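# Remove lettered cube from shelf strip and hold it aloft

## Task

Get the lettered cube that sits on one of the shelf's strips out of the shelf without moving any other strip more than slightly until the cube is clear, then keep the cube motionless in the air, well above the table and in front of the shelf.

## Robot and tools

Robot: two arms, left_arm and right_arm, each ending in a parallel gripper. Its fingers point along the gripper's own +z axis and close along its y axis. The reported end_effector_position is the spot between the closed finger pads, roughly 2 cm short of the fingertips. Closing pushes the tips about 10 mm further along +z.

Scene frame: origin on the table top midway between the arms, +x out over the table, +z up, left_arm on the +y side. The names left/right are labels only and do not match image sides. Printed hand positions can be a little off, more so at long reach.

Row layout: every movement command is one list of 14 numbers for both arms together, always all 14 even if one arm stays still. Order: dx, dy, dz, rx, ry, rz, opening for left_arm, then the same seven for right_arm. Each number is in [-1, 1]. dx..rz are an offset, not a pose, expressed in that gripper's own axes. They are measured from the gripper pose in the most recent result that shows it. Before any such result in the scene, and for second or later calls in one reply, they count from where the robot is when the action begins. Scale: 1.0 = 0.6 m for dx, dy, dz and 180 degrees for rotation. rx, ry, rz form one rotation vector. Opening is absolute: +1 fully open (0.084 m), -1 closed. Zero offsets are not a pause: they pull the gripper back to the reference pose.

execute_actions {actions, pictures}: actions holds at most one item. Three forms:
- [] returns the current state with pictures.
- {rows, steps} runs up to 15 control steps of 1/30 s each, default 15, minimum 5. Each row applies for one step, and the last row repeats if there are fewer rows. Every row is an offset from the same reference pose, not from the row before.
- {steps} alone is a wait of up to 300 steps, counted from the previous result, so reply time is part of it.
Pictures come only with an empty list or pictures:true. The result is taken 5 steps before the action ends; those 5 steps run while you compose the next reply.

move {target, speed}: target is one 14-number row as above, offsets from the last shown pose. Each gripper travels in a straight line toward its target, and both arms finish together in 0.5 to 10 s, stopping short if more time is needed. speed is the top path speed in m/s, 0.002 to 0.5, default 0.25; turning is capped at twice that in rad/s. Opening is sent at the start. The paths do not avoid obstacles or the other arm, and grippers may lag, drift or overshoot speed near full reach. The result adds a move: line giving the ending (done, off_target, moving, held, fault) and the limits that acted. paced means the pose was clipped. held means a safety check blocked steps, and the arm may speed up afterwards. It also reports each gripper's remaining distance to its target.

wait {seconds 0-10}: lets time pass and sends nothing new.

zoom_image {camera, region [x0,y0,x1,y1]}: closer view of the latest image, at most 504x504 px, origin top-left. Cameras: cam_head_left, cam_head_right, cam_left_wrist, cam_right_wrist, each 504x504.

show_instructions: shows the reference pages. finished_scene {scene}: ends and grades the scene; it cannot be undone. Replying without any tool call ends everything.

Result lines: the state line gives each gripper's position (m), quaternion wxyz and velocities in the scene frame. grip_measured is the actual finger opening on the command scale. To hold something, command an opening clearly below grip_measured; going lower squeezes harder, up to about 24 N per pad. Hand target appears only when no steps are pending. pose unreachable and HELD mean the clearance check altered or blocked a command. Joint torques have offsets and noise.

Control: each step the commanded pose is clipped to within 70 mm and 16 degrees of the measured pose. Inverse kinematics favors position over orientation. After an action ends, the arm continues only to its last clipped pose, so check the result and command the rest. For an idle arm, send the offset back to its wanted pose in the first call, then zeros.

Avoid: shifting any strip other than the one holding the cube before the cube is out; knocking anything off the table; arms colliding or pressing each other; fast impacts, since faster moves and targets set deeper past a contact press harder. Load limits in N m: waist 45, shoulder 45, elbow 27, forearm roll 27, wrist pitch 18, wrist roll 18. Reaching one causes a TORQUE FAULT: the arm backs off, freezes for 10 s and drops the rest of the call. Holding loads heats motors: a warning from 65 °C, brakes at 80 °C. Loose objects may get small random nudges. Finish with the cube held steady, high above the table in front of the shelf. Reply time counts as robot time, so keep replies short and motions smooth.

Each tool is called after "Call:" by a JSON object that holds its "name" and its "arguments", one argument or row to a line.

## Session

Call:
{"name": "execute_actions", "arguments": {
  "actions": []
}}

Scene clock: 0.00 s of 4200.00 s.
left_arm: end_effector_position=(+0.2090, +0.3371, +0.2721) grip_measured=+1.00 end_effector_quat_wxyz=(+0.082, +0.931, +0.262, +0.240) end_effector_velocity=(-0.000, -0.000, -0.001) end_effector_angular_velocity=(-0.002, +0.002, +0.000) | right_arm: end_effector_position=(+0.1072, +0.0340, +0.2018) grip_measured=+1.00 end_effector_quat_wxyz=(-0.050, +0.940, +0.266, +0.209) end_effector_velocity=(+0.001, -0.000, -0.000) end_effector_angular_velocity=(-0.001, +0.000, -0.002)
Joint positions: left_arm=[ 0.989 -1.61  -0.206 -0.401  1.494  0.279  0.084] | right_arm=[ 1.543 -0.358 -0.603 -0.506  0.747  1.197  0.084]
Joint velocities: left_arm=[ 0.     0.     0.002  0.001  0.001 -0.001  0.   ] | right_arm=[-0.002  0.001  0.    -0.     0.     0.    -0.   ]
Joint torques (N m, as the arm reports them, + toward a larger angle): no reading
Motor temperatures (°C, as the motors report them): left_arm=[33 39 32 33 35 38] | right_arm=[32 33 33 34 30 33]
Hand target (left_arm): +0.209, +0.337, +0.272; +0.082, +0.931, +0.262, +0.240
Hand target (right_arm): +0.107, +0.034, +0.202; -0.050, +0.940, +0.266, +0.209
camera_calibration (this result's frames):
cam_left_wrist: T_world_to_cam=[[0.437514, -0.851613, 0.288681, 0.148297], [-0.748145, -0.522847, -0.408547, 0.511429], [0.49886, -0.03723, -0.865883, 0.270725], [0, 0, 0, 1]] pos_world=[0.182687, 0.403769, 0.400549]
cam_right_wrist: T_world_to_cam=[[0.510043, -0.860115, 0.00767837, 0.00938433], [-0.785841, -0.469591, -0.402416, 0.247595], [0.34973, 0.199215, -0.915425, 0.27127], [0, 0, 0, 1]] pos_world=[0.0949129, 0.0702989, 0.347892]

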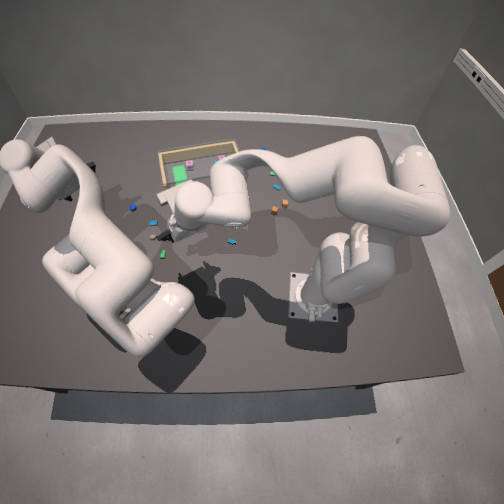

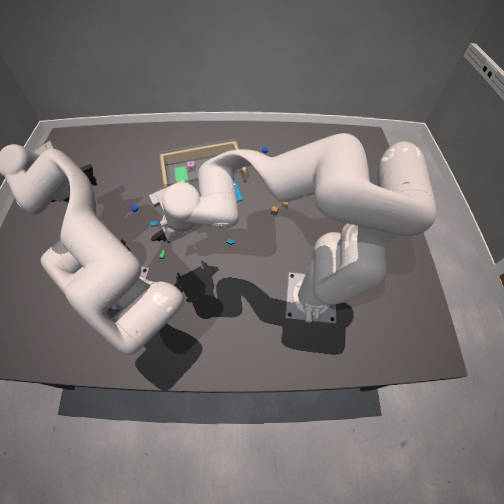

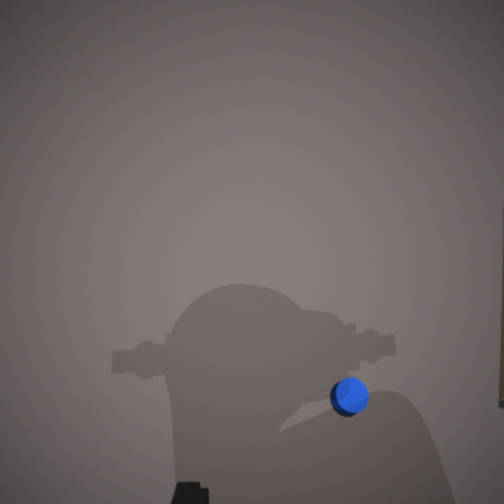

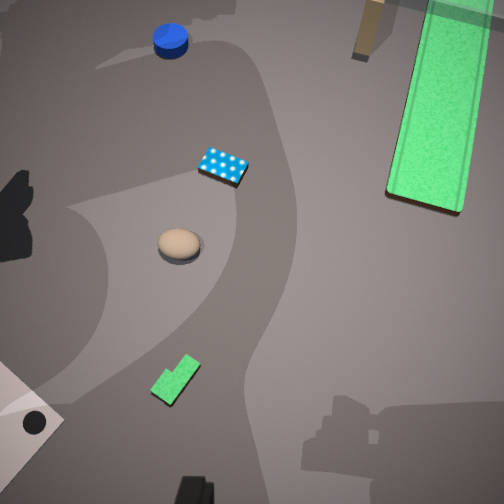

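Call:
{"name": "zoom_image", "arguments": {
  "camera": "cam_head_left",
  "region": [140, 130, 280, 230]
}}

Call:
{"name": "zoom_image", "arguments": {
  "camera": "cam_head_right",
  "region": [140, 130, 280, 230]
}}

Region (140, 130, 280, 230) of cam_head_left's 504x504 image, scaled by 3.600, with more detail than that image has; it fills the top 360 rows of this view, and the rest is white.

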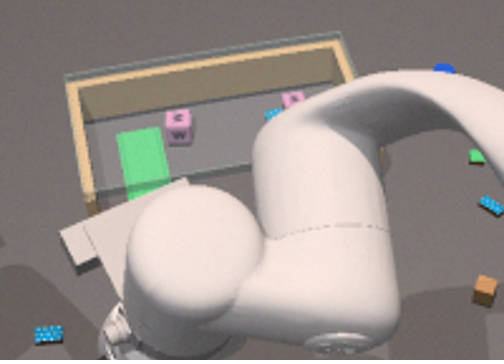

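Region (140, 130, 280, 230) of cam_head_right's 504x504 image, scaled by 3.600, with more detail than that image has; it fills the top 360 rows of this view, and the rest is white.

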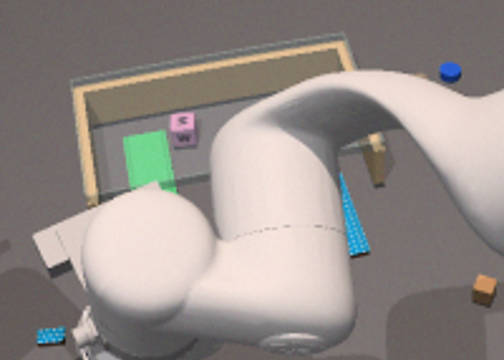

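Call:
{"name": "move", "arguments": {
  "target": [0,0,0,0,0,0,1.0, 0.1729,0.3248,0.1446,-0.0404,0.0002,0.1,1.0],
  "speed": 0.25
}}

Scene clock: 4.50 s of 4200.00 s.
left_arm: end_effector_position=(+0.2090, +0.3371, +0.2721) grip_measured=+1.00 end_effector_quat_wxyz=(+0.082, +0.931, +0.262, +0.240) end_effector_velocity=(+0.000, -0.000, +0.000) end_effector_angular_velocity=(-0.000, -0.001, -0.000) | right_arm: end_effector_position=(+0.3194, -0.0655, +0.1703) grip_measured=+1.00 end_effector_quat_wxyz=(-0.022, +0.971, +0.102, +0.216) end_effector_velocity=(+0.002, -0.001, +0.000) end_effector_angular_velocity=(+0.001, -0.001, -0.003)
Joint positions: left_arm=[ 0.989 -1.61  -0.206 -0.401  1.494  0.279  0.084] | right_arm=[ 0.922 -0.233 -0.591 -0.503  0.504  0.983  0.084]
Joint velocities: left_arm=[ 0.     0.    -0.001 -0.001  0.001 -0.    -0.   ] | right_arm=[-0.004  0.002 -0.002  0.    -0.001 -0.001 -0.   ]
Joint torques (N m, as the arm reports them, + toward a larger angle): left_arm=[  0.21   6.5  -19.03  -0.75  -3.3    0.14] | right_arm=[  0.71 -20.74 -18.48   0.24  -2.27  -0.52]
Motor temperatures (°C, as the motors report them): left_arm=[33 39 33 33 35 38] | right_arm=[32 33 34 34 30 33]
Hand target (left_arm): +0.209, +0.337, +0.272; +0.082, +0.931, +0.262, +0.240
Hand target (right_arm): +0.320, -0.066, +0.170; -0.022, +0.971, +0.102, +0.216
Off the commanded pose (left_arm): 0.000 m, 0 deg.
Off the commanded pose (right_arm): 0.001 m, 0 deg.
Kept back: nothing.
After step 90, 0.03 s passed at rest.
move: done
camera_calibration (this result's frames):
cam_left_wrist: T_world_to_cam=[[0.437514, -0.851613, 0.288681, 0.148297], [-0.748145, -0.522847, -0.408547, 0.511429], [0.49886, -0.0372299, -0.865882, 0.270725], [0, 0, 0, 1]] pos_world=[0.182687, 0.403769, 0.400549]
cam_right_wrist: T_world_to_cam=[[0.196438, -0.980472, -0.00928967, -0.0890426], [-0.896556, -0.175773, -0.40656, 0.410316], [0.396988, 0.0881924, -0.913577, 0.165409], [0, 0, 0, 1]] pos_world=[0.319697, -0.0297691, 0.317105]

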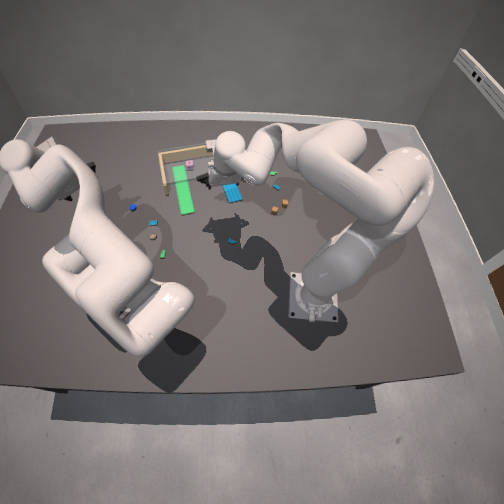

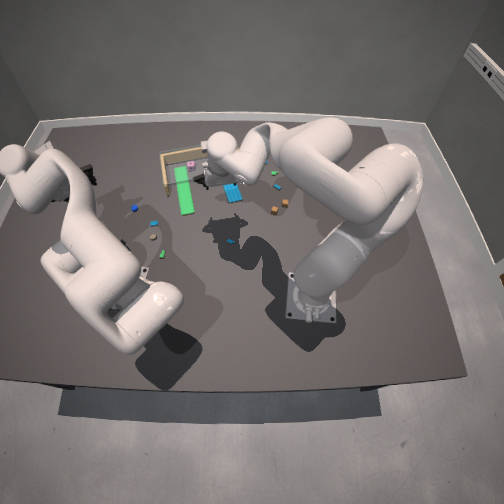

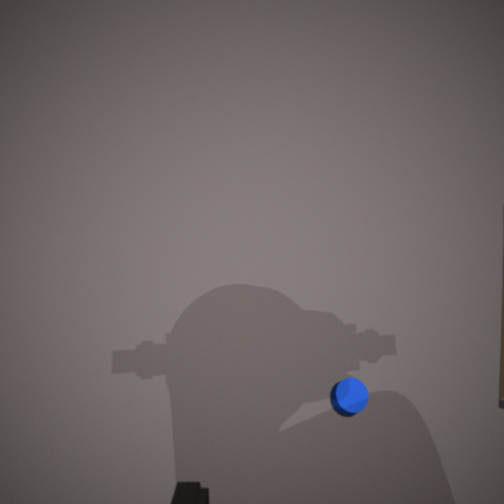

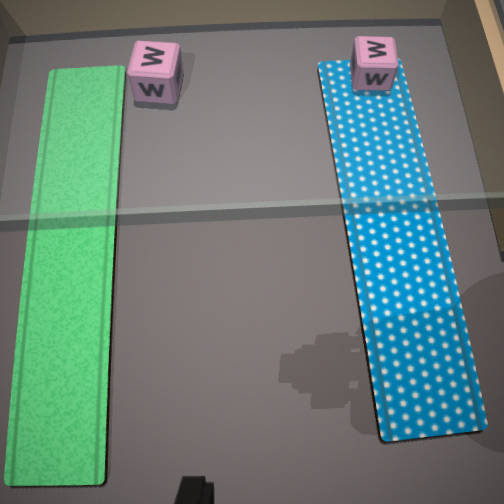

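Call:
{"name": "zoom_image", "arguments": {
  "camera": "cam_right_wrist",
  "region": [300, 10, 440, 130]
}}

Call:
{"name": "zoom_image", "arguments": {
  "camera": "cam_right_wrist",
  "region": [344, 344, 504, 504]
}}

Region (300, 10, 440, 130) of cam_right_wrist's 504x504 image, scaled by 3.600, with more detail than that image has; it fills the top 432 rows of this view, and the rest is white.

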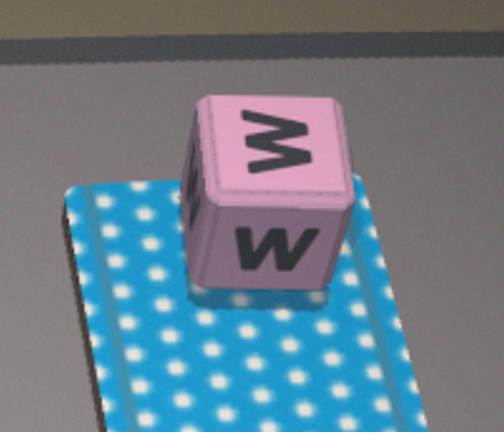

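Region (344, 344, 504, 504) of cam_right_wrist's 504x504 image, scaled by 3.150, with more detail than that image has.

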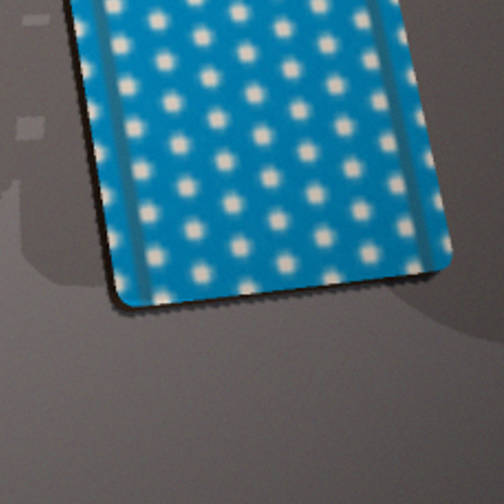

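Call:
{"name": "zoom_image", "arguments": {
  "camera": "cam_head_left",
  "region": [150, 170, 310, 290]
}}

Region (150, 170, 310, 290) of cam_head_left's 504x504 image, scaled by 3.150, with more detail than that image has; it fills the top 378 rows of this view, and the rest is white.

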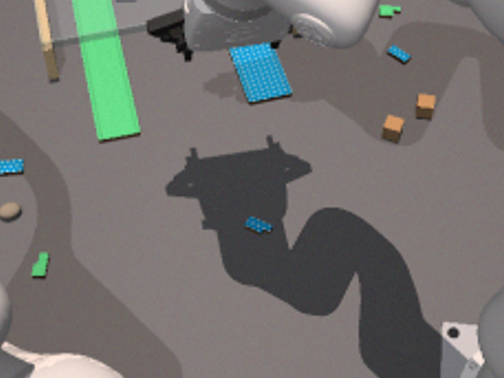

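Call:
{"name": "move", "arguments": {
  "target": [0,0,0,0,0,0,1.0, 0.0265,0.0882,0.2156,0.0055,-0.1393,-0.023,0.65],
  "speed": 0.2
}}

Scene clock: 17.43 s of 4200.00 s.
left_arm: end_effector_position=(+0.2090, +0.3371, +0.2721) grip_measured=+1.00 end_effector_quat_wxyz=(+0.082, +0.931, +0.262, +0.240) end_effector_velocity=(-0.000, -0.000, +0.000) end_effector_angular_velocity=(+0.000, -0.000, -0.000) | right_arm: end_effector_position=(+0.3983, -0.1033, +0.0605) grip_measured=+0.65 end_effector_quat_wxyz=(-0.000, +0.990, +0.141, +0.001) end_effector_velocity=(-0.000, -0.001, -0.002) end_effector_angular_velocity=(-0.003, +0.008, -0.000)
Joint positions: left_arm=[ 0.989 -1.61  -0.206 -0.401  1.494  0.279  0.084] | right_arm=[ 0.696  0.286 -0.982 -0.001  0.694  0.28   0.071]
Joint velocities: left_arm=[-0. -0. -0. -0.  0.  0. -0.] | right_arm=[-0.002  0.007 -0.004  0.003  0.006 -0.004  0.   ]
Joint torques (N m, as the arm reports them, + toward a larger angle): left_arm=[  0.27   6.44 -19.11  -0.66  -3.6    0.26] | right_arm=[  0.77 -33.4  -16.67   0.02  -1.96  -0.45]
Motor temperatures (°C, as the motors report them): left_arm=[33 39 34 33 35 38] | right_arm=[32 33 35 34 30 33]
Hand target (left_arm): +0.209, +0.337, +0.272; +0.082, +0.931, +0.262, +0.240
Hand target (right_arm): +0.398, -0.104, +0.060; -0.000, +0.990, +0.141, +0.001
Off the commanded pose (left_arm): 0.000 m, 0 deg.
Off the commanded pose (right_arm): 0.001 m, 0 deg.
Kept back: nothing.
After step 90, 8.37 s passed at rest.
move: done
camera_calibration (this result's frames):
cam_left_wrist: T_world_to_cam=[[0.437514, -0.851613, 0.288681, 0.148297], [-0.748145, -0.522847, -0.408547, 0.511429], [0.49886, -0.0372299, -0.865882, 0.270725], [0, 0, 0, 1]] pos_world=[0.182687, 0.403769, 0.400549]
cam_right_wrist: T_world_to_cam=[[0.264608, -0.964346, -0.00444066, -0.168409], [-0.964195, -0.264645, 0.0170635, 0.421837], [-0.0176303, -0.00023347, -0.999845, 0.198346], [0, 0, 0, 1]] pos_world=[0.454792, -0.0507209, 0.190369]

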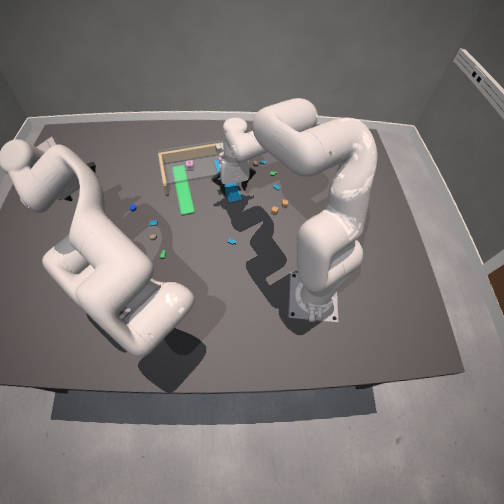

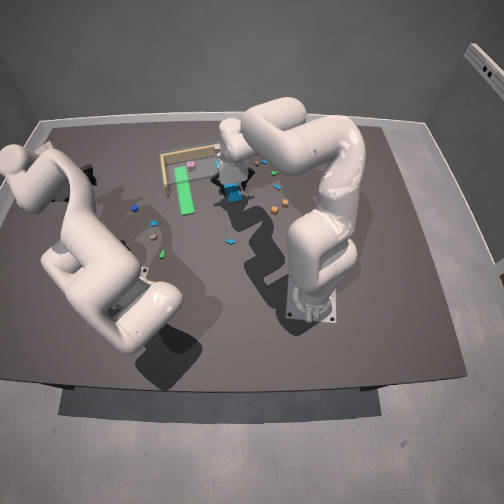

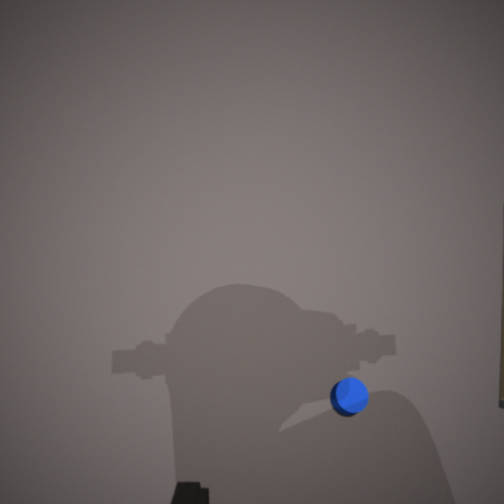

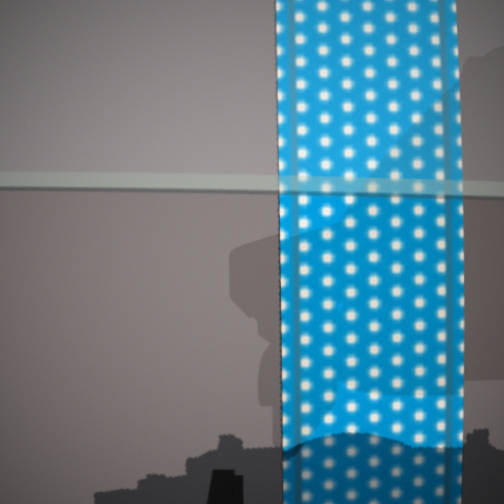

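Call:
{"name": "move", "arguments": {
  "target": [0,0,0,0,0,0,1.0, 0,0.0058,0.0665,0,0,0,0.65],
  "speed": 0.07
}}

Call:
{"name": "execute_actions", "arguments": {
  "actions": [
    {"rows": [[0,0,0,0,0,0,1.0,0,0,0,0,0,0,0.58],[0,0,0,0,0,0,1.0,0,0,0,0,0,0,0.52],[0,0,0,0,0,0,1.0,0,0,0,0,0,0,0.46],[0,0,0,0,0,0,1.0,0,0,0,0,0,0,0.41],[0,0,0,0,0,0,1.0,0,0,0,0,0,0,0.36],[0,0,0,0,0,0,1.0,0,0,0,0,0,0,0.32],[0,0,0,0,0,0,1.0,0,0,0,0,0,0,0.28],[0,0,0,0,0,0,1.0,0,0,0,0,0,0,0.24],[0,0,0,0,0,0,1.0,0,0,0,0,0,0,0.2],[0,0,0,0,0,0,1.0,0,0,0,0,0,0,0.16]], "steps": 15}
  ]
}}

Call:
{"name": "wait", "arguments": {
  "seconds": 0.1
}}

Scene clock: 18.90 s of 4200.00 s.
left_arm: end_effector_position=(+0.2090, +0.3371, +0.2721) grip_measured=+1.00 end_effector_quat_wxyz=(+0.082, +0.931, +0.262, +0.240) end_effector_velocity=(+0.000, +0.000, -0.000) end_effector_angular_velocity=(+0.000, -0.000, +0.000) | right_arm: end_effector_position=(+0.3995, -0.1065, +0.0211) grip_measured=+0.65 end_effector_quat_wxyz=(-0.000, +0.990, +0.141, +0.001) end_effector_velocity=(-0.001, +0.002, -0.001) end_effector_angular_velocity=(+0.000, -0.001, +0.004)
Joint positions: left_arm=[ 0.989 -1.61  -0.206 -0.401  1.494  0.279  0.084] | right_arm=[ 0.69   0.373 -0.969 -0.001  0.592  0.273  0.071]
Joint velocities: left_arm=[ 0.    -0.     0.001 -0.    -0.001  0.     0.   ] | right_arm=[ 0.004  0.004 -0.001  0.    -0.003 -0.    -0.   ]
Joint torques (N m, as the arm reports them, + toward a larger angle): left_arm=[  0.62   6.26 -19.12  -0.85  -3.4    0.31] | right_arm=[  0.63 -34.25 -15.36   0.22  -2.01  -0.37]
Motor temperatures (°C, as the motors report them): left_arm=[33 39 34 33 35 38] | right_arm=[32 33 35 34 30 33]
Hand target (left_arm): +0.209, +0.337, +0.272; +0.082, +0.931, +0.262, +0.240
Hand target (right_arm): +0.399, -0.107, +0.021; -0.000, +0.990, +0.141, +0.001
Off the commanded pose (left_arm): 0.000 m, 0 deg.
Off the commanded pose (right_arm): 0.001 m, 0 deg.
Kept back: nothing.
move: done
camera_calibration (this result's frames):
cam_left_wrist: T_world_to_cam=[[0.437514, -0.851613, 0.288681, 0.148296], [-0.748145, -0.522847, -0.408547, 0.511429], [0.49886, -0.0372301, -0.865882, 0.270725], [0, 0, 0, 1]] pos_world=[0.182687, 0.403769, 0.400549]
cam_right_wrist: T_world_to_cam=[[0.264699, -0.96432, -0.00472955, -0.171951], [-0.964182, -0.264741, 0.0162986, 0.422822], [-0.0169692, 0.000245925, -0.999856, 0.158745], [0, 0, 0, 1]] pos_world=[0.455886, -0.0539168, 0.151017]

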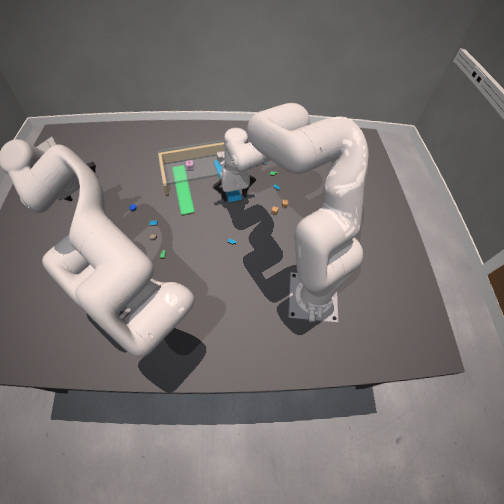

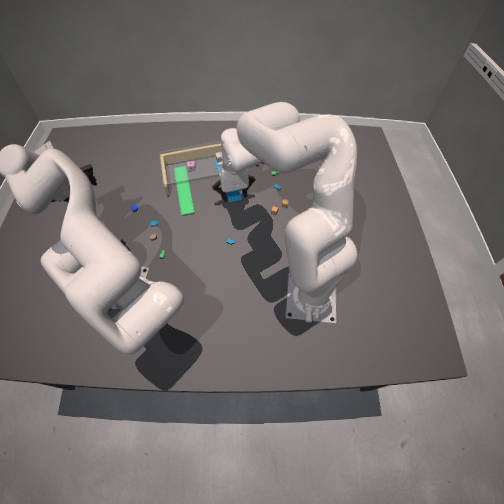

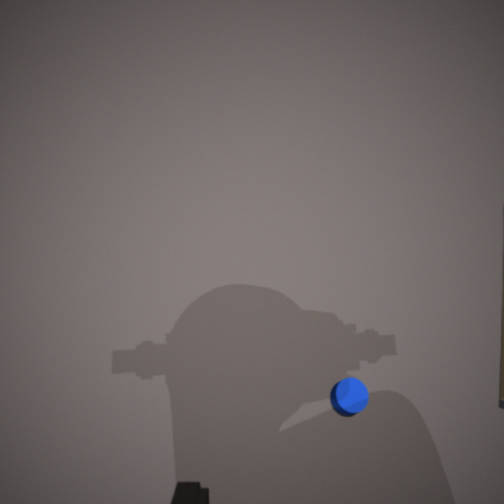

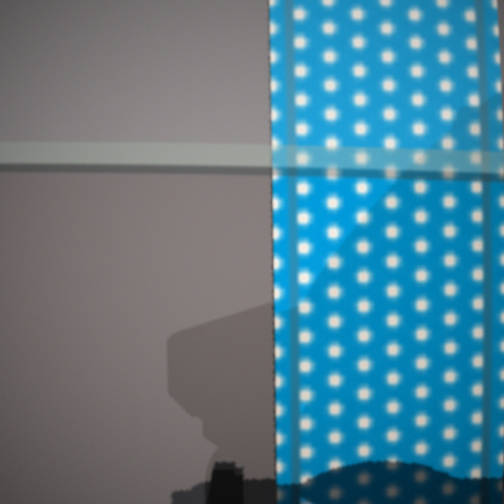

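Scene clock: 19.23 s of 4200.00 s.
left_arm: end_effector_position=(+0.2090, +0.3371, +0.2721) grip_measured=+1.00 end_effector_quat_wxyz=(+0.082, +0.931, +0.262, +0.240) end_effector_velocity=(+0.000, -0.000, -0.000) end_effector_angular_velocity=(-0.001, +0.000, +0.001) | right_arm: end_effector_position=(+0.3996, -0.1064, +0.0213) grip_measured=+0.25 end_effector_quat_wxyz=(-0.001, +0.990, +0.141, +0.002) end_effector_velocity=(-0.001, -0.002, -0.002) end_effector_angular_velocity=(-0.002, +0.004, -0.003)
Joint positions: left_arm=[ 0.989 -1.61  -0.206 -0.401  1.494  0.279  0.084] | right_arm=[ 0.69   0.373 -0.969 -0.001  0.592  0.273  0.055]
Joint velocities: left_arm=[ 0.     0.     0.    -0.     0.    -0.001  0.   ] | right_arm=[-0.003  0.002  0.002 -0.     0.     0.    -0.   ]
Joint torques (N m, as the arm reports them, + toward a larger angle): left_arm=[  0.32   6.5  -19.2   -0.67  -3.3    0.31] | right_arm=[  0.9  -34.35 -15.3    0.13  -2.1   -0.49]
Motor temperatures (°C, as the motors report them): left_arm=[33 39 34 33 35 38] | right_arm=[32 33 35 34 30 33]
Steps of this call (steps 1 to 10: the first 10 steps of this action). Readings (end_effector_position):
1: left_arm (+0.2090, +0.3371, +0.2721) | right_arm (+0.3995, -0.1065, +0.0211)
2: left_arm (+0.2090, +0.3371, +0.2721) | right_arm (+0.3995, -0.1065, +0.0211)
4: left_arm (+0.2090, +0.3371, +0.2721) | right_arm (+0.3995, -0.1065, +0.0211)
8: left_arm (+0.2090, +0.3371, +0.2721) | right_arm (+0.3995, -0.1064, +0.0212)
10: the state above

Scene clock: 19.50 s of 4200.00 s.
left_arm: end_effector_position=(+0.2090, +0.3371, +0.2721) grip_measured=+1.00 end_effector_quat_wxyz=(+0.082, +0.931, +0.262, +0.240) end_effector_velocity=(-0.000, +0.000, +0.000) end_effector_angular_velocity=(+0.000, +0.000, -0.000) | right_arm: end_effector_position=(+0.3996, -0.1064, +0.0212) grip_measured=+0.25 end_effector_quat_wxyz=(-0.001, +0.990, +0.141, +0.002) end_effector_velocity=(-0.001, +0.001, -0.001) end_effector_angular_velocity=(-0.001, +0.001, +0.002)
Joint positions: left_arm=[ 0.989 -1.61  -0.206 -0.401  1.494  0.279  0.084] | right_arm=[ 0.69   0.373 -0.969 -0.001  0.592  0.273  0.055]
Joint velocities: left_arm=[-0.  0. -0.  0.  0.  0.  0.] | right_arm=[ 0.002  0.001  0.     0.    -0.    -0.     0.   ]
Joint torques (N m, as the arm reports them, + toward a larger angle): left_arm=[  0.52   6.35 -19.13  -0.63  -3.43   0.22] | right_arm=[  0.54 -33.73 -15.07   0.02  -2.03  -0.58]
Motor temperatures (°C, as the motors report them): left_arm=[33 39 34 33 35 38] | right_arm=[32 34 35 34 30 33]
Hand target (left_arm): +0.209, +0.337, +0.272; +0.082, +0.931, +0.262, +0.240
Hand target (right_arm): +0.399, -0.106, +0.021; -0.000, +0.990, +0.141, +0.001
Off the commanded pose (left_arm): 0.000 m, 0 deg.
Off the commanded pose (right_arm): 0.000 m, 0 deg.
Kept back: nothing.
Steps of this call (steps 1 to 5: the last 5 steps of your previous action; steps 6 to 8: nothing new was sent). Readings (end_effector_position):
1: left_arm (+0.2090, +0.3371, +0.2721) | right_arm (+0.3996, -0.1064, +0.0212)
2: left_arm (+0.2090, +0.3371, +0.2721) | right_arm (+0.3996, -0.1064, +0.0213)
4: left_arm (+0.2090, +0.3371, +0.2721) | right_arm (+0.3996, -0.1064, +0.0212)
8: the state above
camera_calibration (this result's frames):
cam_left_wrist: T_world_to_cam=[[0.437514, -0.851613, 0.288681, 0.148296], [-0.748144, -0.522847, -0.408547, 0.511429], [0.49886, -0.03723, -0.865882, 0.270725], [0, 0, 0, 1]] pos_world=[0.182687, 0.403769, 0.400549]
cam_right_wrist: T_world_to_cam=[[0.264721, -0.964313, -0.00482799, -0.171912], [-0.964181, -0.264764, 0.0159525, 0.422947], [-0.0166615, 0.000432111, -0.999861, 0.158774], [0, 0, 0, 1]] pos_world=[0.455951, -0.0538647, 0.151175]

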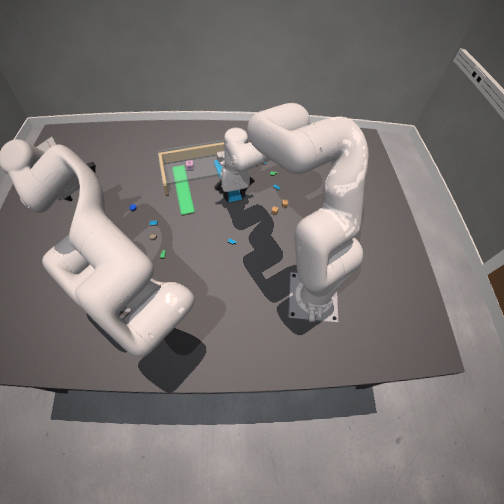

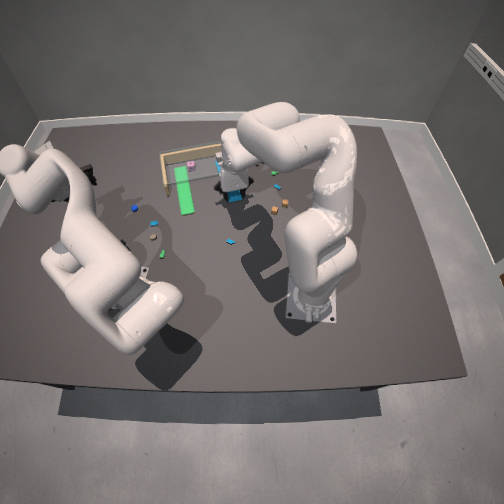

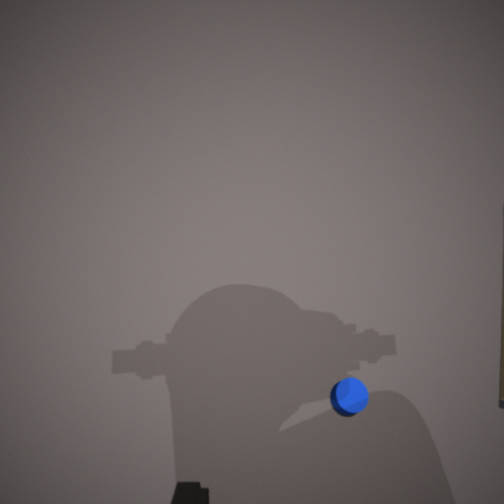

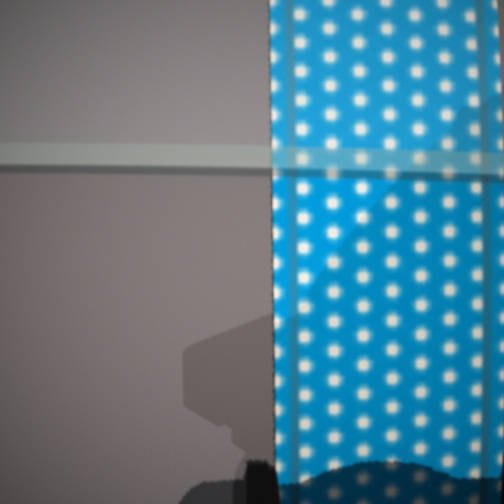

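Call:
{"name": "move", "arguments": {
  "target": [0,0,0,0,0,0,1.0, -0.31,0,-0.0027,0,0,0,-0.05],
  "speed": 0.07
}}

Scene clock: 22.73 s of 4200.00 s.
left_arm: end_effector_position=(+0.2090, +0.3371, +0.2721) grip_measured=+1.00 end_effector_quat_wxyz=(+0.082, +0.931, +0.262, +0.240) end_effector_velocity=(-0.000, +0.000, +0.000) end_effector_angular_velocity=(+0.000, +0.000, +0.000) | right_arm: end_effector_position=(+0.2209, -0.1576, +0.0225) grip_measured=+0.25 end_effector_quat_wxyz=(-0.001, +0.990, +0.141, +0.002) end_effector_velocity=(-0.001, -0.001, -0.000) end_effector_angular_velocity=(-0.001, +0.001, -0.002)
Joint positions: left_arm=[ 0.989 -1.61  -0.206 -0.401  1.494  0.279  0.084] | right_arm=[ 0.853 -0.098 -0.32  -0.001  0.413  0.437  0.055]
Joint velocities: left_arm=[ 0.    -0.    -0.     0.001  0.    -0.     0.   ] | right_arm=[-0.    -0.004  0.005 -0.001  0.     0.003  0.   ]
Joint torques (N m, as the arm reports them, + toward a larger angle): left_arm=[  0.15   6.36 -18.99  -0.76  -3.35   0.26] | right_arm=[  0.73 -18.99 -13.47   0.09  -2.16  -0.43]
Motor temperatures (°C, as the motors report them): left_arm=[33 39 34 33 35 38] | right_arm=[32 34 35 34 30 33]
Hand target (left_arm): +0.209, +0.337, +0.272; +0.082, +0.931, +0.262, +0.240
Hand target (right_arm): +0.221, -0.158, +0.022; -0.001, +0.990, +0.141, +0.002
Off the commanded pose (left_arm): 0.000 m, 0 deg.
Off the commanded pose (right_arm): 0.001 m, 0 deg.
Kept back: nothing.
move: done
camera_calibration (this result's frames):
cam_left_wrist: T_world_to_cam=[[0.437514, -0.851613, 0.288681, 0.148296], [-0.748145, -0.522847, -0.408547, 0.511429], [0.49886, -0.0372302, -0.865882, 0.270725], [0, 0, 0, 1]] pos_world=[0.182687, 0.403769, 0.400549]
cam_right_wrist: T_world_to_cam=[[0.264736, -0.964305, -0.00563249, -0.173969], [-0.964176, -0.264793, 0.0158087, 0.237132], [-0.0167358, 0.00124558, -0.999859, 0.157197], [0, 0, 0, 1]] pos_world=[0.277324, -0.105164, 0.152447]

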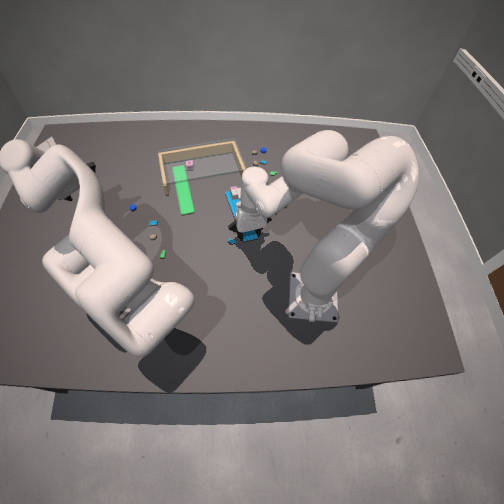

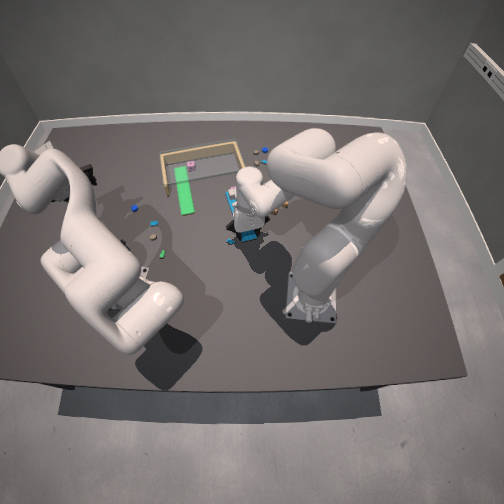

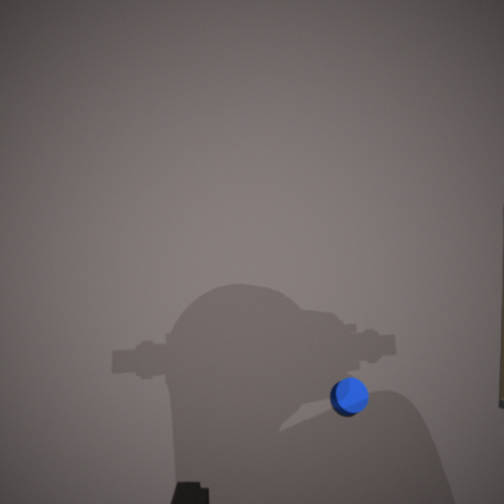

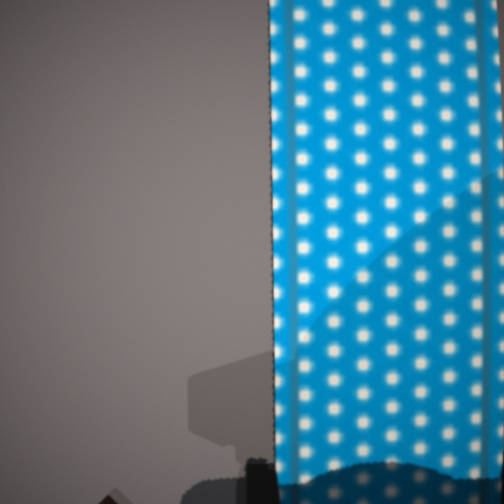

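Call:
{"name": "execute_actions", "arguments": {
  "actions": [
    {"rows": [[0,0,0,0,0,0,1.0,0,0,0.001,0,0,0,0.2],[0,0,0,0,0,0,1.0,0,0,0.001,0,0,0,0.35],[0,0,0,0,0,0,1.0,0,0,0.001,0,0,0,0.55],[0,0,0,0,0,0,1.0,0,0,0.001,0,0,0,0.55],[0,0,0,0,0,0,1.0,0,0,0,0,0,0,0.55],[0,0,0,0,0,0,1.0,0,0,-0.004,0,0,0,0.55],[0,0,0,0,0,0,1.0,0,0,-0.009,0,0,0,0.55],[0,0,0,0,0,0,1.0,0,0,-0.015,0,0,0,0.55],[0,0,0,0,0,0,1.0,0,0,-0.021,0,0,0,0.55],[0,0,0,0,0,0,1.0,0,0,-0.026,0,0,0,0.55],[0,0,0,0,0,0,1.0,0,0,-0.03,0,0,0,0.55]], "steps": 13}
  ]
}}

Call:
{"name": "move", "arguments": {
  "target": [0,0,0,0,0,0,1.0, 0.333,0.0073,-0.13,0,0,0.033,0.3],
  "speed": 0.25
}}

Scene clock: 23.87 s of 4200.00 s.
left_arm: end_effector_position=(+0.2090, +0.3371, +0.2721) grip_measured=+1.00 end_effector_quat_wxyz=(+0.082, +0.931, +0.262, +0.240) end_effector_velocity=(+0.000, +0.000, +0.000) end_effector_angular_velocity=(+0.000, -0.001, +0.001) | right_arm: end_effector_position=(+0.2207, -0.1578, +0.0234) grip_measured=+0.54 end_effector_quat_wxyz=(-0.001, +0.990, +0.141, +0.001) end_effector_velocity=(-0.004, -0.004, +0.039) end_effector_angular_velocity=(-0.009, +0.011, +0.000)
Joint positions: left_arm=[ 0.989 -1.61  -0.206 -0.401  1.494  0.279  0.084] | right_arm=[ 0.853 -0.102 -0.32  -0.001  0.419  0.437  0.067]
Joint velocities: left_arm=[ 0.    -0.    -0.    -0.001 -0.001 -0.001 -0.   ] | right_arm=[ 0.    -0.174  0.003 -0.     0.186 -0.     0.001]
Joint torques (N m, as the arm reports them, + toward a larger angle): left_arm=[  0.22   6.23 -19.    -0.53  -3.41   0.23] | right_arm=[  0.66 -23.35 -14.36   0.15  -2.04  -0.52]
Motor temperatures (°C, as the motors report them): left_arm=[33 39 34 33 35 38] | right_arm=[32 34 35 34 30 33]
Steps of this call (steps 1 to 26: nothing new was sent; steps 27 to 34: the first 8 steps of this action). Readings (end_effector_position):
27: left_arm (+0.2090, +0.3371, +0.2721) | right_arm (+0.2207, -0.1577, +0.0224)
28: left_arm (+0.2090, +0.3371, +0.2721) | right_arm (+0.2207, -0.1577, +0.0223)
30: left_arm (+0.2090, +0.3371, +0.2721) | right_arm (+0.2209, -0.1576, +0.0221)
34: the state above

Scene clock: 25.63 s of 4200.00 s.
left_arm: end_effector_position=(+0.2090, +0.3371, +0.2721) grip_measured=+1.00 end_effector_quat_wxyz=(+0.082, +0.931, +0.262, +0.240) end_effector_velocity=(+0.000, +0.000, -0.000) end_effector_angular_velocity=(+0.001, +0.000, +0.001) | right_arm: end_effector_position=(+0.4136, -0.1070, +0.1178) grip_measured=+0.29 end_effector_quat_wxyz=(-0.000, +0.996, +0.090, +0.001) end_effector_velocity=(+0.005, +0.002, +0.005) end_effector_angular_velocity=(+0.003, -0.005, -0.001)
Joint positions: left_arm=[ 0.989 -1.61  -0.206 -0.401  1.494  0.279  0.084] | right_arm=[ 0.674  0.21  -1.069 -0.001  0.856  0.361  0.056]
Joint velocities: left_arm=[-0.     0.     0.001  0.001 -0.001 -0.     0.   ] | right_arm=[-0.001  0.004 -0.019 -0.     0.009 -0.     0.   ]
Joint torques (N m, as the arm reports them, + toward a larger angle): left_arm=[  0.25   6.7  -19.05  -0.5   -3.46   0.24] | right_arm=[  0.73 -33.21 -18.01   0.19  -2.15  -0.53]
Motor temperatures (°C, as the motors report them): left_arm=[33 39 34 33 35 38] | right_arm=[32 34 35 34 30 33]
Hand target (left_arm): +0.209, +0.337, +0.272; +0.082, +0.931, +0.262, +0.240
Hand target (right_arm): +0.414, -0.107, +0.118; -0.001, +0.996, +0.089, +0.002
Off your previous action's commanded pose (left_arm): 0.000 m, 0 deg at its last step (step 5 of this call).
Off your previous action's commanded pose (right_arm): 0.005 m, 0 deg at its last step (step 5 of this call).
Off the commanded pose (left_arm): 0.000 m, 0 deg.
Off the commanded pose (right_arm): 0.001 m, 0 deg.
Kept back: nothing.
move: done
camera_calibration (this result's frames):
cam_left_wrist: T_world_to_cam=[[0.437514, -0.851613, 0.288681, 0.148296], [-0.748144, -0.522847, -0.408547, 0.511429], [0.49886, -0.0372302, -0.865882, 0.270725], [0, 0, 0, 1]] pos_world=[0.182687, 0.403769, 0.400549]
cam_right_wrist: T_world_to_cam=[[0.163577, -0.986519, -0.00472991, -0.136332], [-0.986382, -0.163634, 0.0165897, 0.454699], [-0.01714, 0.0019518, -0.999851, 0.255948], [0, 0, 0, 1]] pos_world=[0.475194, -0.0605894, 0.247722]

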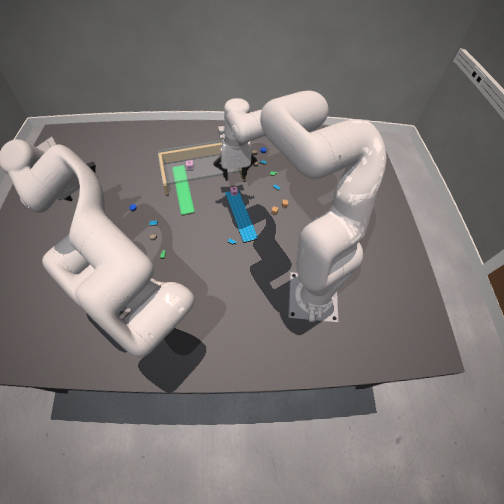

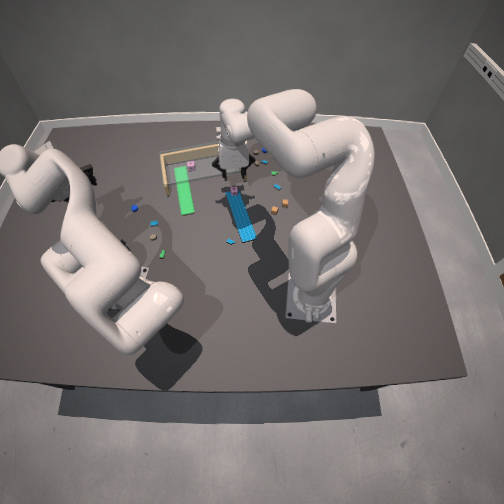

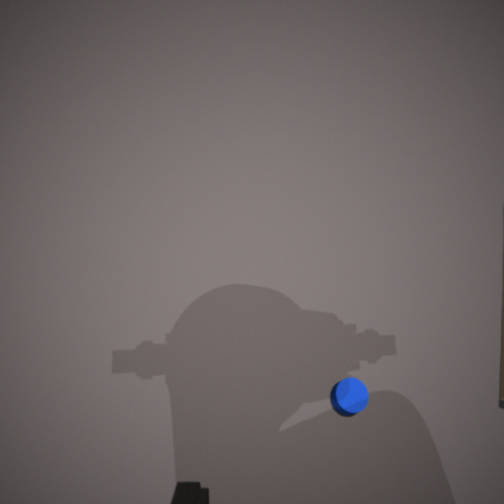

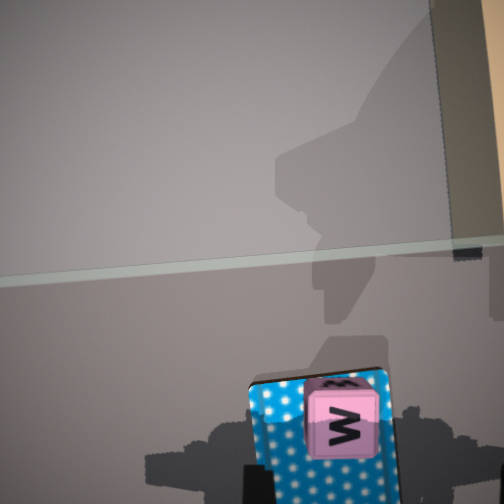

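Call:
{"name": "zoom_image", "arguments": {
  "camera": "cam_right_wrist",
  "region": [240, 354, 420, 504]
}}

Region (240, 354, 420, 504) of cam_right_wrist's 504x504 image, scaled by 2.800, with more detail than that image has.

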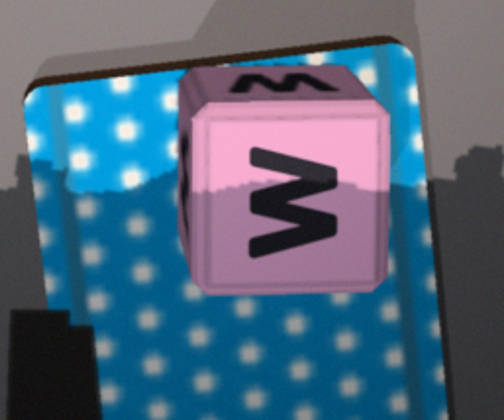

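Call:
{"name": "move", "arguments": {
  "target": [0,0,0,0,0,0,1.0, 0.005,0.001,0.1435,0,0,0,0.1],
  "speed": 0.12
}}

Scene clock: 27.27 s of 4200.00 s.
left_arm: end_effector_position=(+0.2090, +0.3371, +0.2721) grip_measured=+1.00 end_effector_quat_wxyz=(+0.082, +0.931, +0.262, +0.240) end_effector_velocity=(+0.000, -0.000, +0.000) end_effector_angular_velocity=(-0.000, -0.001, +0.000) | right_arm: end_effector_position=(+0.4170, -0.1068, +0.0324) grip_measured=+0.09 end_effector_quat_wxyz=(-0.001, +0.996, +0.090, +0.002) end_effector_velocity=(-0.002, -0.002, -0.003) end_effector_angular_velocity=(-0.004, +0.007, -0.001)
Joint positions: left_arm=[ 0.989 -1.61  -0.206 -0.401  1.494  0.279  0.084] | right_arm=[ 0.671  0.385 -1.031 -0.001  0.642  0.358  0.048]
Joint velocities: left_arm=[-0.    -0.    -0.    -0.001 -0.    -0.     0.   ] | right_arm=[-0.001  0.004  0.004  0.    -0.001 -0.    -0.   ]
Joint torques (N m, as the arm reports them, + toward a larger angle): left_arm=[  0.33   6.39 -18.98  -0.52  -3.38   0.24] | right_arm=[  0.59 -35.08 -15.96   0.01  -2.03  -0.34]
Motor temperatures (°C, as the motors report them): left_arm=[33 39 34 33 35 38] | right_arm=[32 34 35 34 30 33]
Hand target (left_arm): +0.209, +0.337, +0.272; +0.082, +0.931, +0.262, +0.240
Hand target (right_arm): +0.417, -0.107, +0.032; -0.000, +0.996, +0.090, +0.001
Off the commanded pose (left_arm): 0.000 m, 0 deg.
Off the commanded pose (right_arm): 0.001 m, 0 deg.
Kept back: nothing.
move: done
camera_calibration (this result's frames):
cam_left_wrist: T_world_to_cam=[[0.437514, -0.851613, 0.288681, 0.148296], [-0.748145, -0.522847, -0.408547, 0.511429], [0.49886, -0.0372303, -0.865882, 0.270725], [0, 0, 0, 1]] pos_world=[0.182687, 0.403769, 0.400549]
cam_right_wrist: T_world_to_cam=[[0.163748, -0.986488, -0.00528474, -0.137121], [-0.986369, -0.163812, 0.0155762, 0.459489], [-0.0162314, 0.00266213, -0.999865, 0.170301], [0, 0, 0, 1]] pos_world=[0.478443, -0.0604514, 0.162396]

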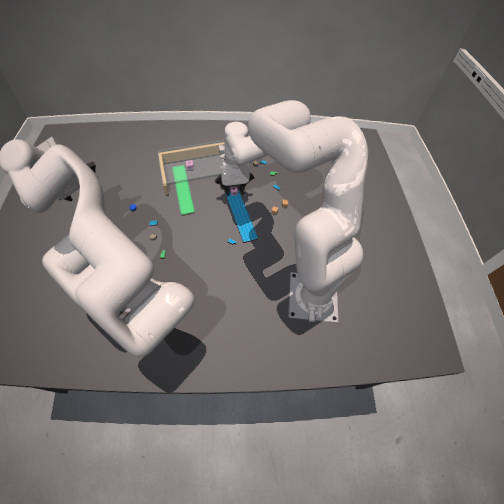

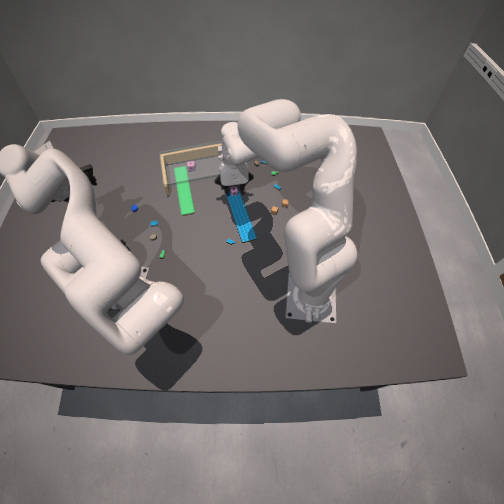

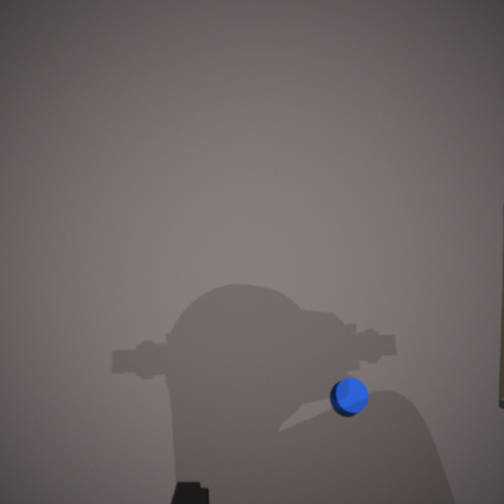

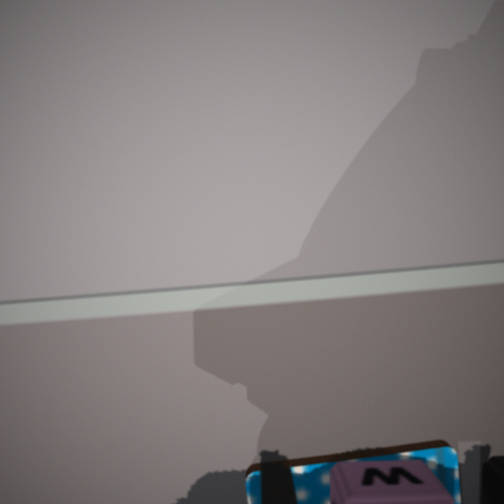

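Call:
{"name": "execute_actions", "arguments": {
  "actions": [
    {"rows": [[0,0,0,0,0,0,1.0,0,0,0,0,0,0,0.0],[0,0,0,0,0,0,1.0,0,0,0,0,0,0,-0.1],[0,0,0,0,0,0,1.0,0,0,0,0,0,0,-0.2],[0,0,0,0,0,0,1.0,0,0,0,0,0,0,-0.28],[0,0,0,0,0,0,1.0,0,0,0,0,0,0,-0.34],[0,0,0,0,0,0,1.0,0,0,0,0,0,0,-0.39],[0,0,0,0,0,0,1.0,0,0,0,0,0,0,-0.44],[0,0,0,0,0,0,1.0,0,0,0,0,0,0,-0.49],[0,0,0,0,0,0,1.0,0,0,0,0,0,0,-0.55],[0,0,0,0,0,0,1.0,0,0,0,0,0,0,-0.62],[0,0,0,0,0,0,1.0,0,0,0,0,0,0,-0.7],[0,0,0,0,0,0,1.0,0,0,0,0,0,0,-0.78]], "steps": 15}
  ],
  "pictures": true
}}

Scene clock: 27.87 s of 4200.00 s.
left_arm: end_effector_position=(+0.2090, +0.3371, +0.2721) grip_measured=+1.00 end_effector_quat_wxyz=(+0.082, +0.931, +0.262, +0.240) end_effector_velocity=(-0.000, -0.000, +0.000) end_effector_angular_velocity=(-0.000, -0.000, -0.000) | right_arm: end_effector_position=(+0.4170, -0.1068, +0.0325) grip_measured=-0.44 end_effector_quat_wxyz=(-0.001, +0.996, +0.090, +0.002) end_effector_velocity=(-0.000, -0.001, -0.001) end_effector_angular_velocity=(-0.001, +0.001, -0.001)
Joint positions: left_arm=[ 0.989 -1.61  -0.206 -0.401  1.494  0.279  0.084] | right_arm=[ 0.671  0.385 -1.031 -0.001  0.642  0.358  0.025]
Joint velocities: left_arm=[ 0.  0. -0. -0.  0.  0. -0.] | right_arm=[-0.001  0.     0.002  0.    -0.001  0.     0.   ]
Joint torques (N m, as the arm reports them, + toward a larger angle): left_arm=[  0.33   6.32 -18.97  -0.56  -3.42   0.31] | right_arm=[  0.54 -35.18 -16.1    0.02  -2.1   -0.54]
Motor temperatures (°C, as the motors report them): left_arm=[33 39 34 33 35 38] | right_arm=[32 34 35 34 30 33]
Steps of this call (steps 1 to 8: nothing new was sent; steps 9 to 18: the first 10 steps of this action). Readings (end_effector_position):
9: left_arm (+0.2090, +0.3371, +0.2721) | right_arm (+0.4167, -0.1070, +0.0320)
10: left_arm (+0.2090, +0.3371, +0.2721) | right_arm (+0.4167, -0.1070, +0.0320)
12: left_arm (+0.2090, +0.3371, +0.2721) | right_arm (+0.4169, -0.1069, +0.0322)
16: left_arm (+0.2090, +0.3371, +0.2721) | right_arm (+0.4170, -0.1068, +0.0325)
18: the state above
camera_calibration (this result's frames):
cam_left_wrist: T_world_to_cam=[[0.437514, -0.851613, 0.288681, 0.148296], [-0.748145, -0.522847, -0.408547, 0.511429], [0.49886, -0.0372304, -0.865882, 0.270725], [0, 0, 0, 1]] pos_world=[0.182687, 0.403769, 0.400549]
cam_right_wrist: T_world_to_cam=[[0.163736, -0.98649, -0.00534157, -0.137101], [-0.986373, -0.1638, 0.0154258, 0.459551], [-0.0160923, 0.00274303, -0.999867, 0.170313], [0, 0, 0, 1]] pos_world=[0.478478, -0.0604412, 0.162469]

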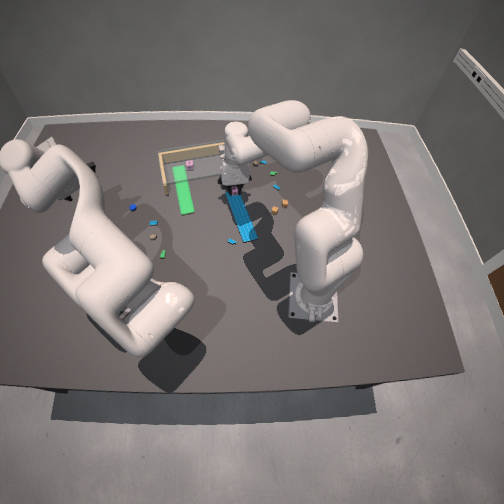

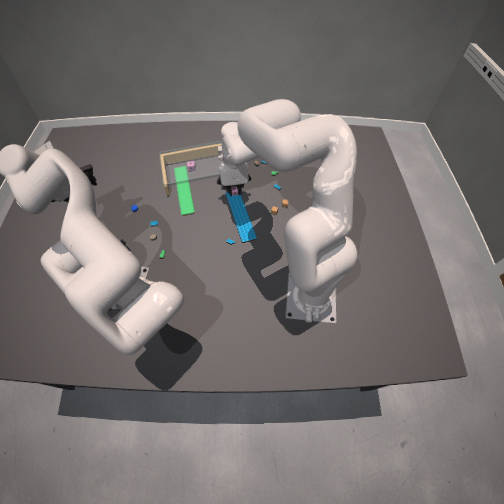

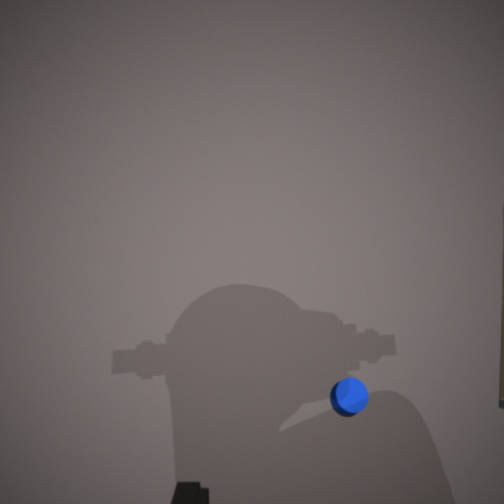

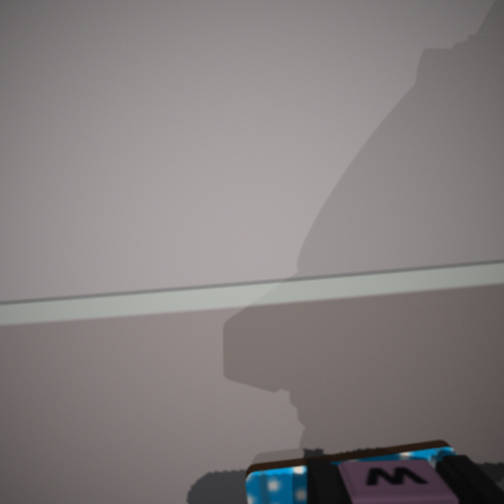

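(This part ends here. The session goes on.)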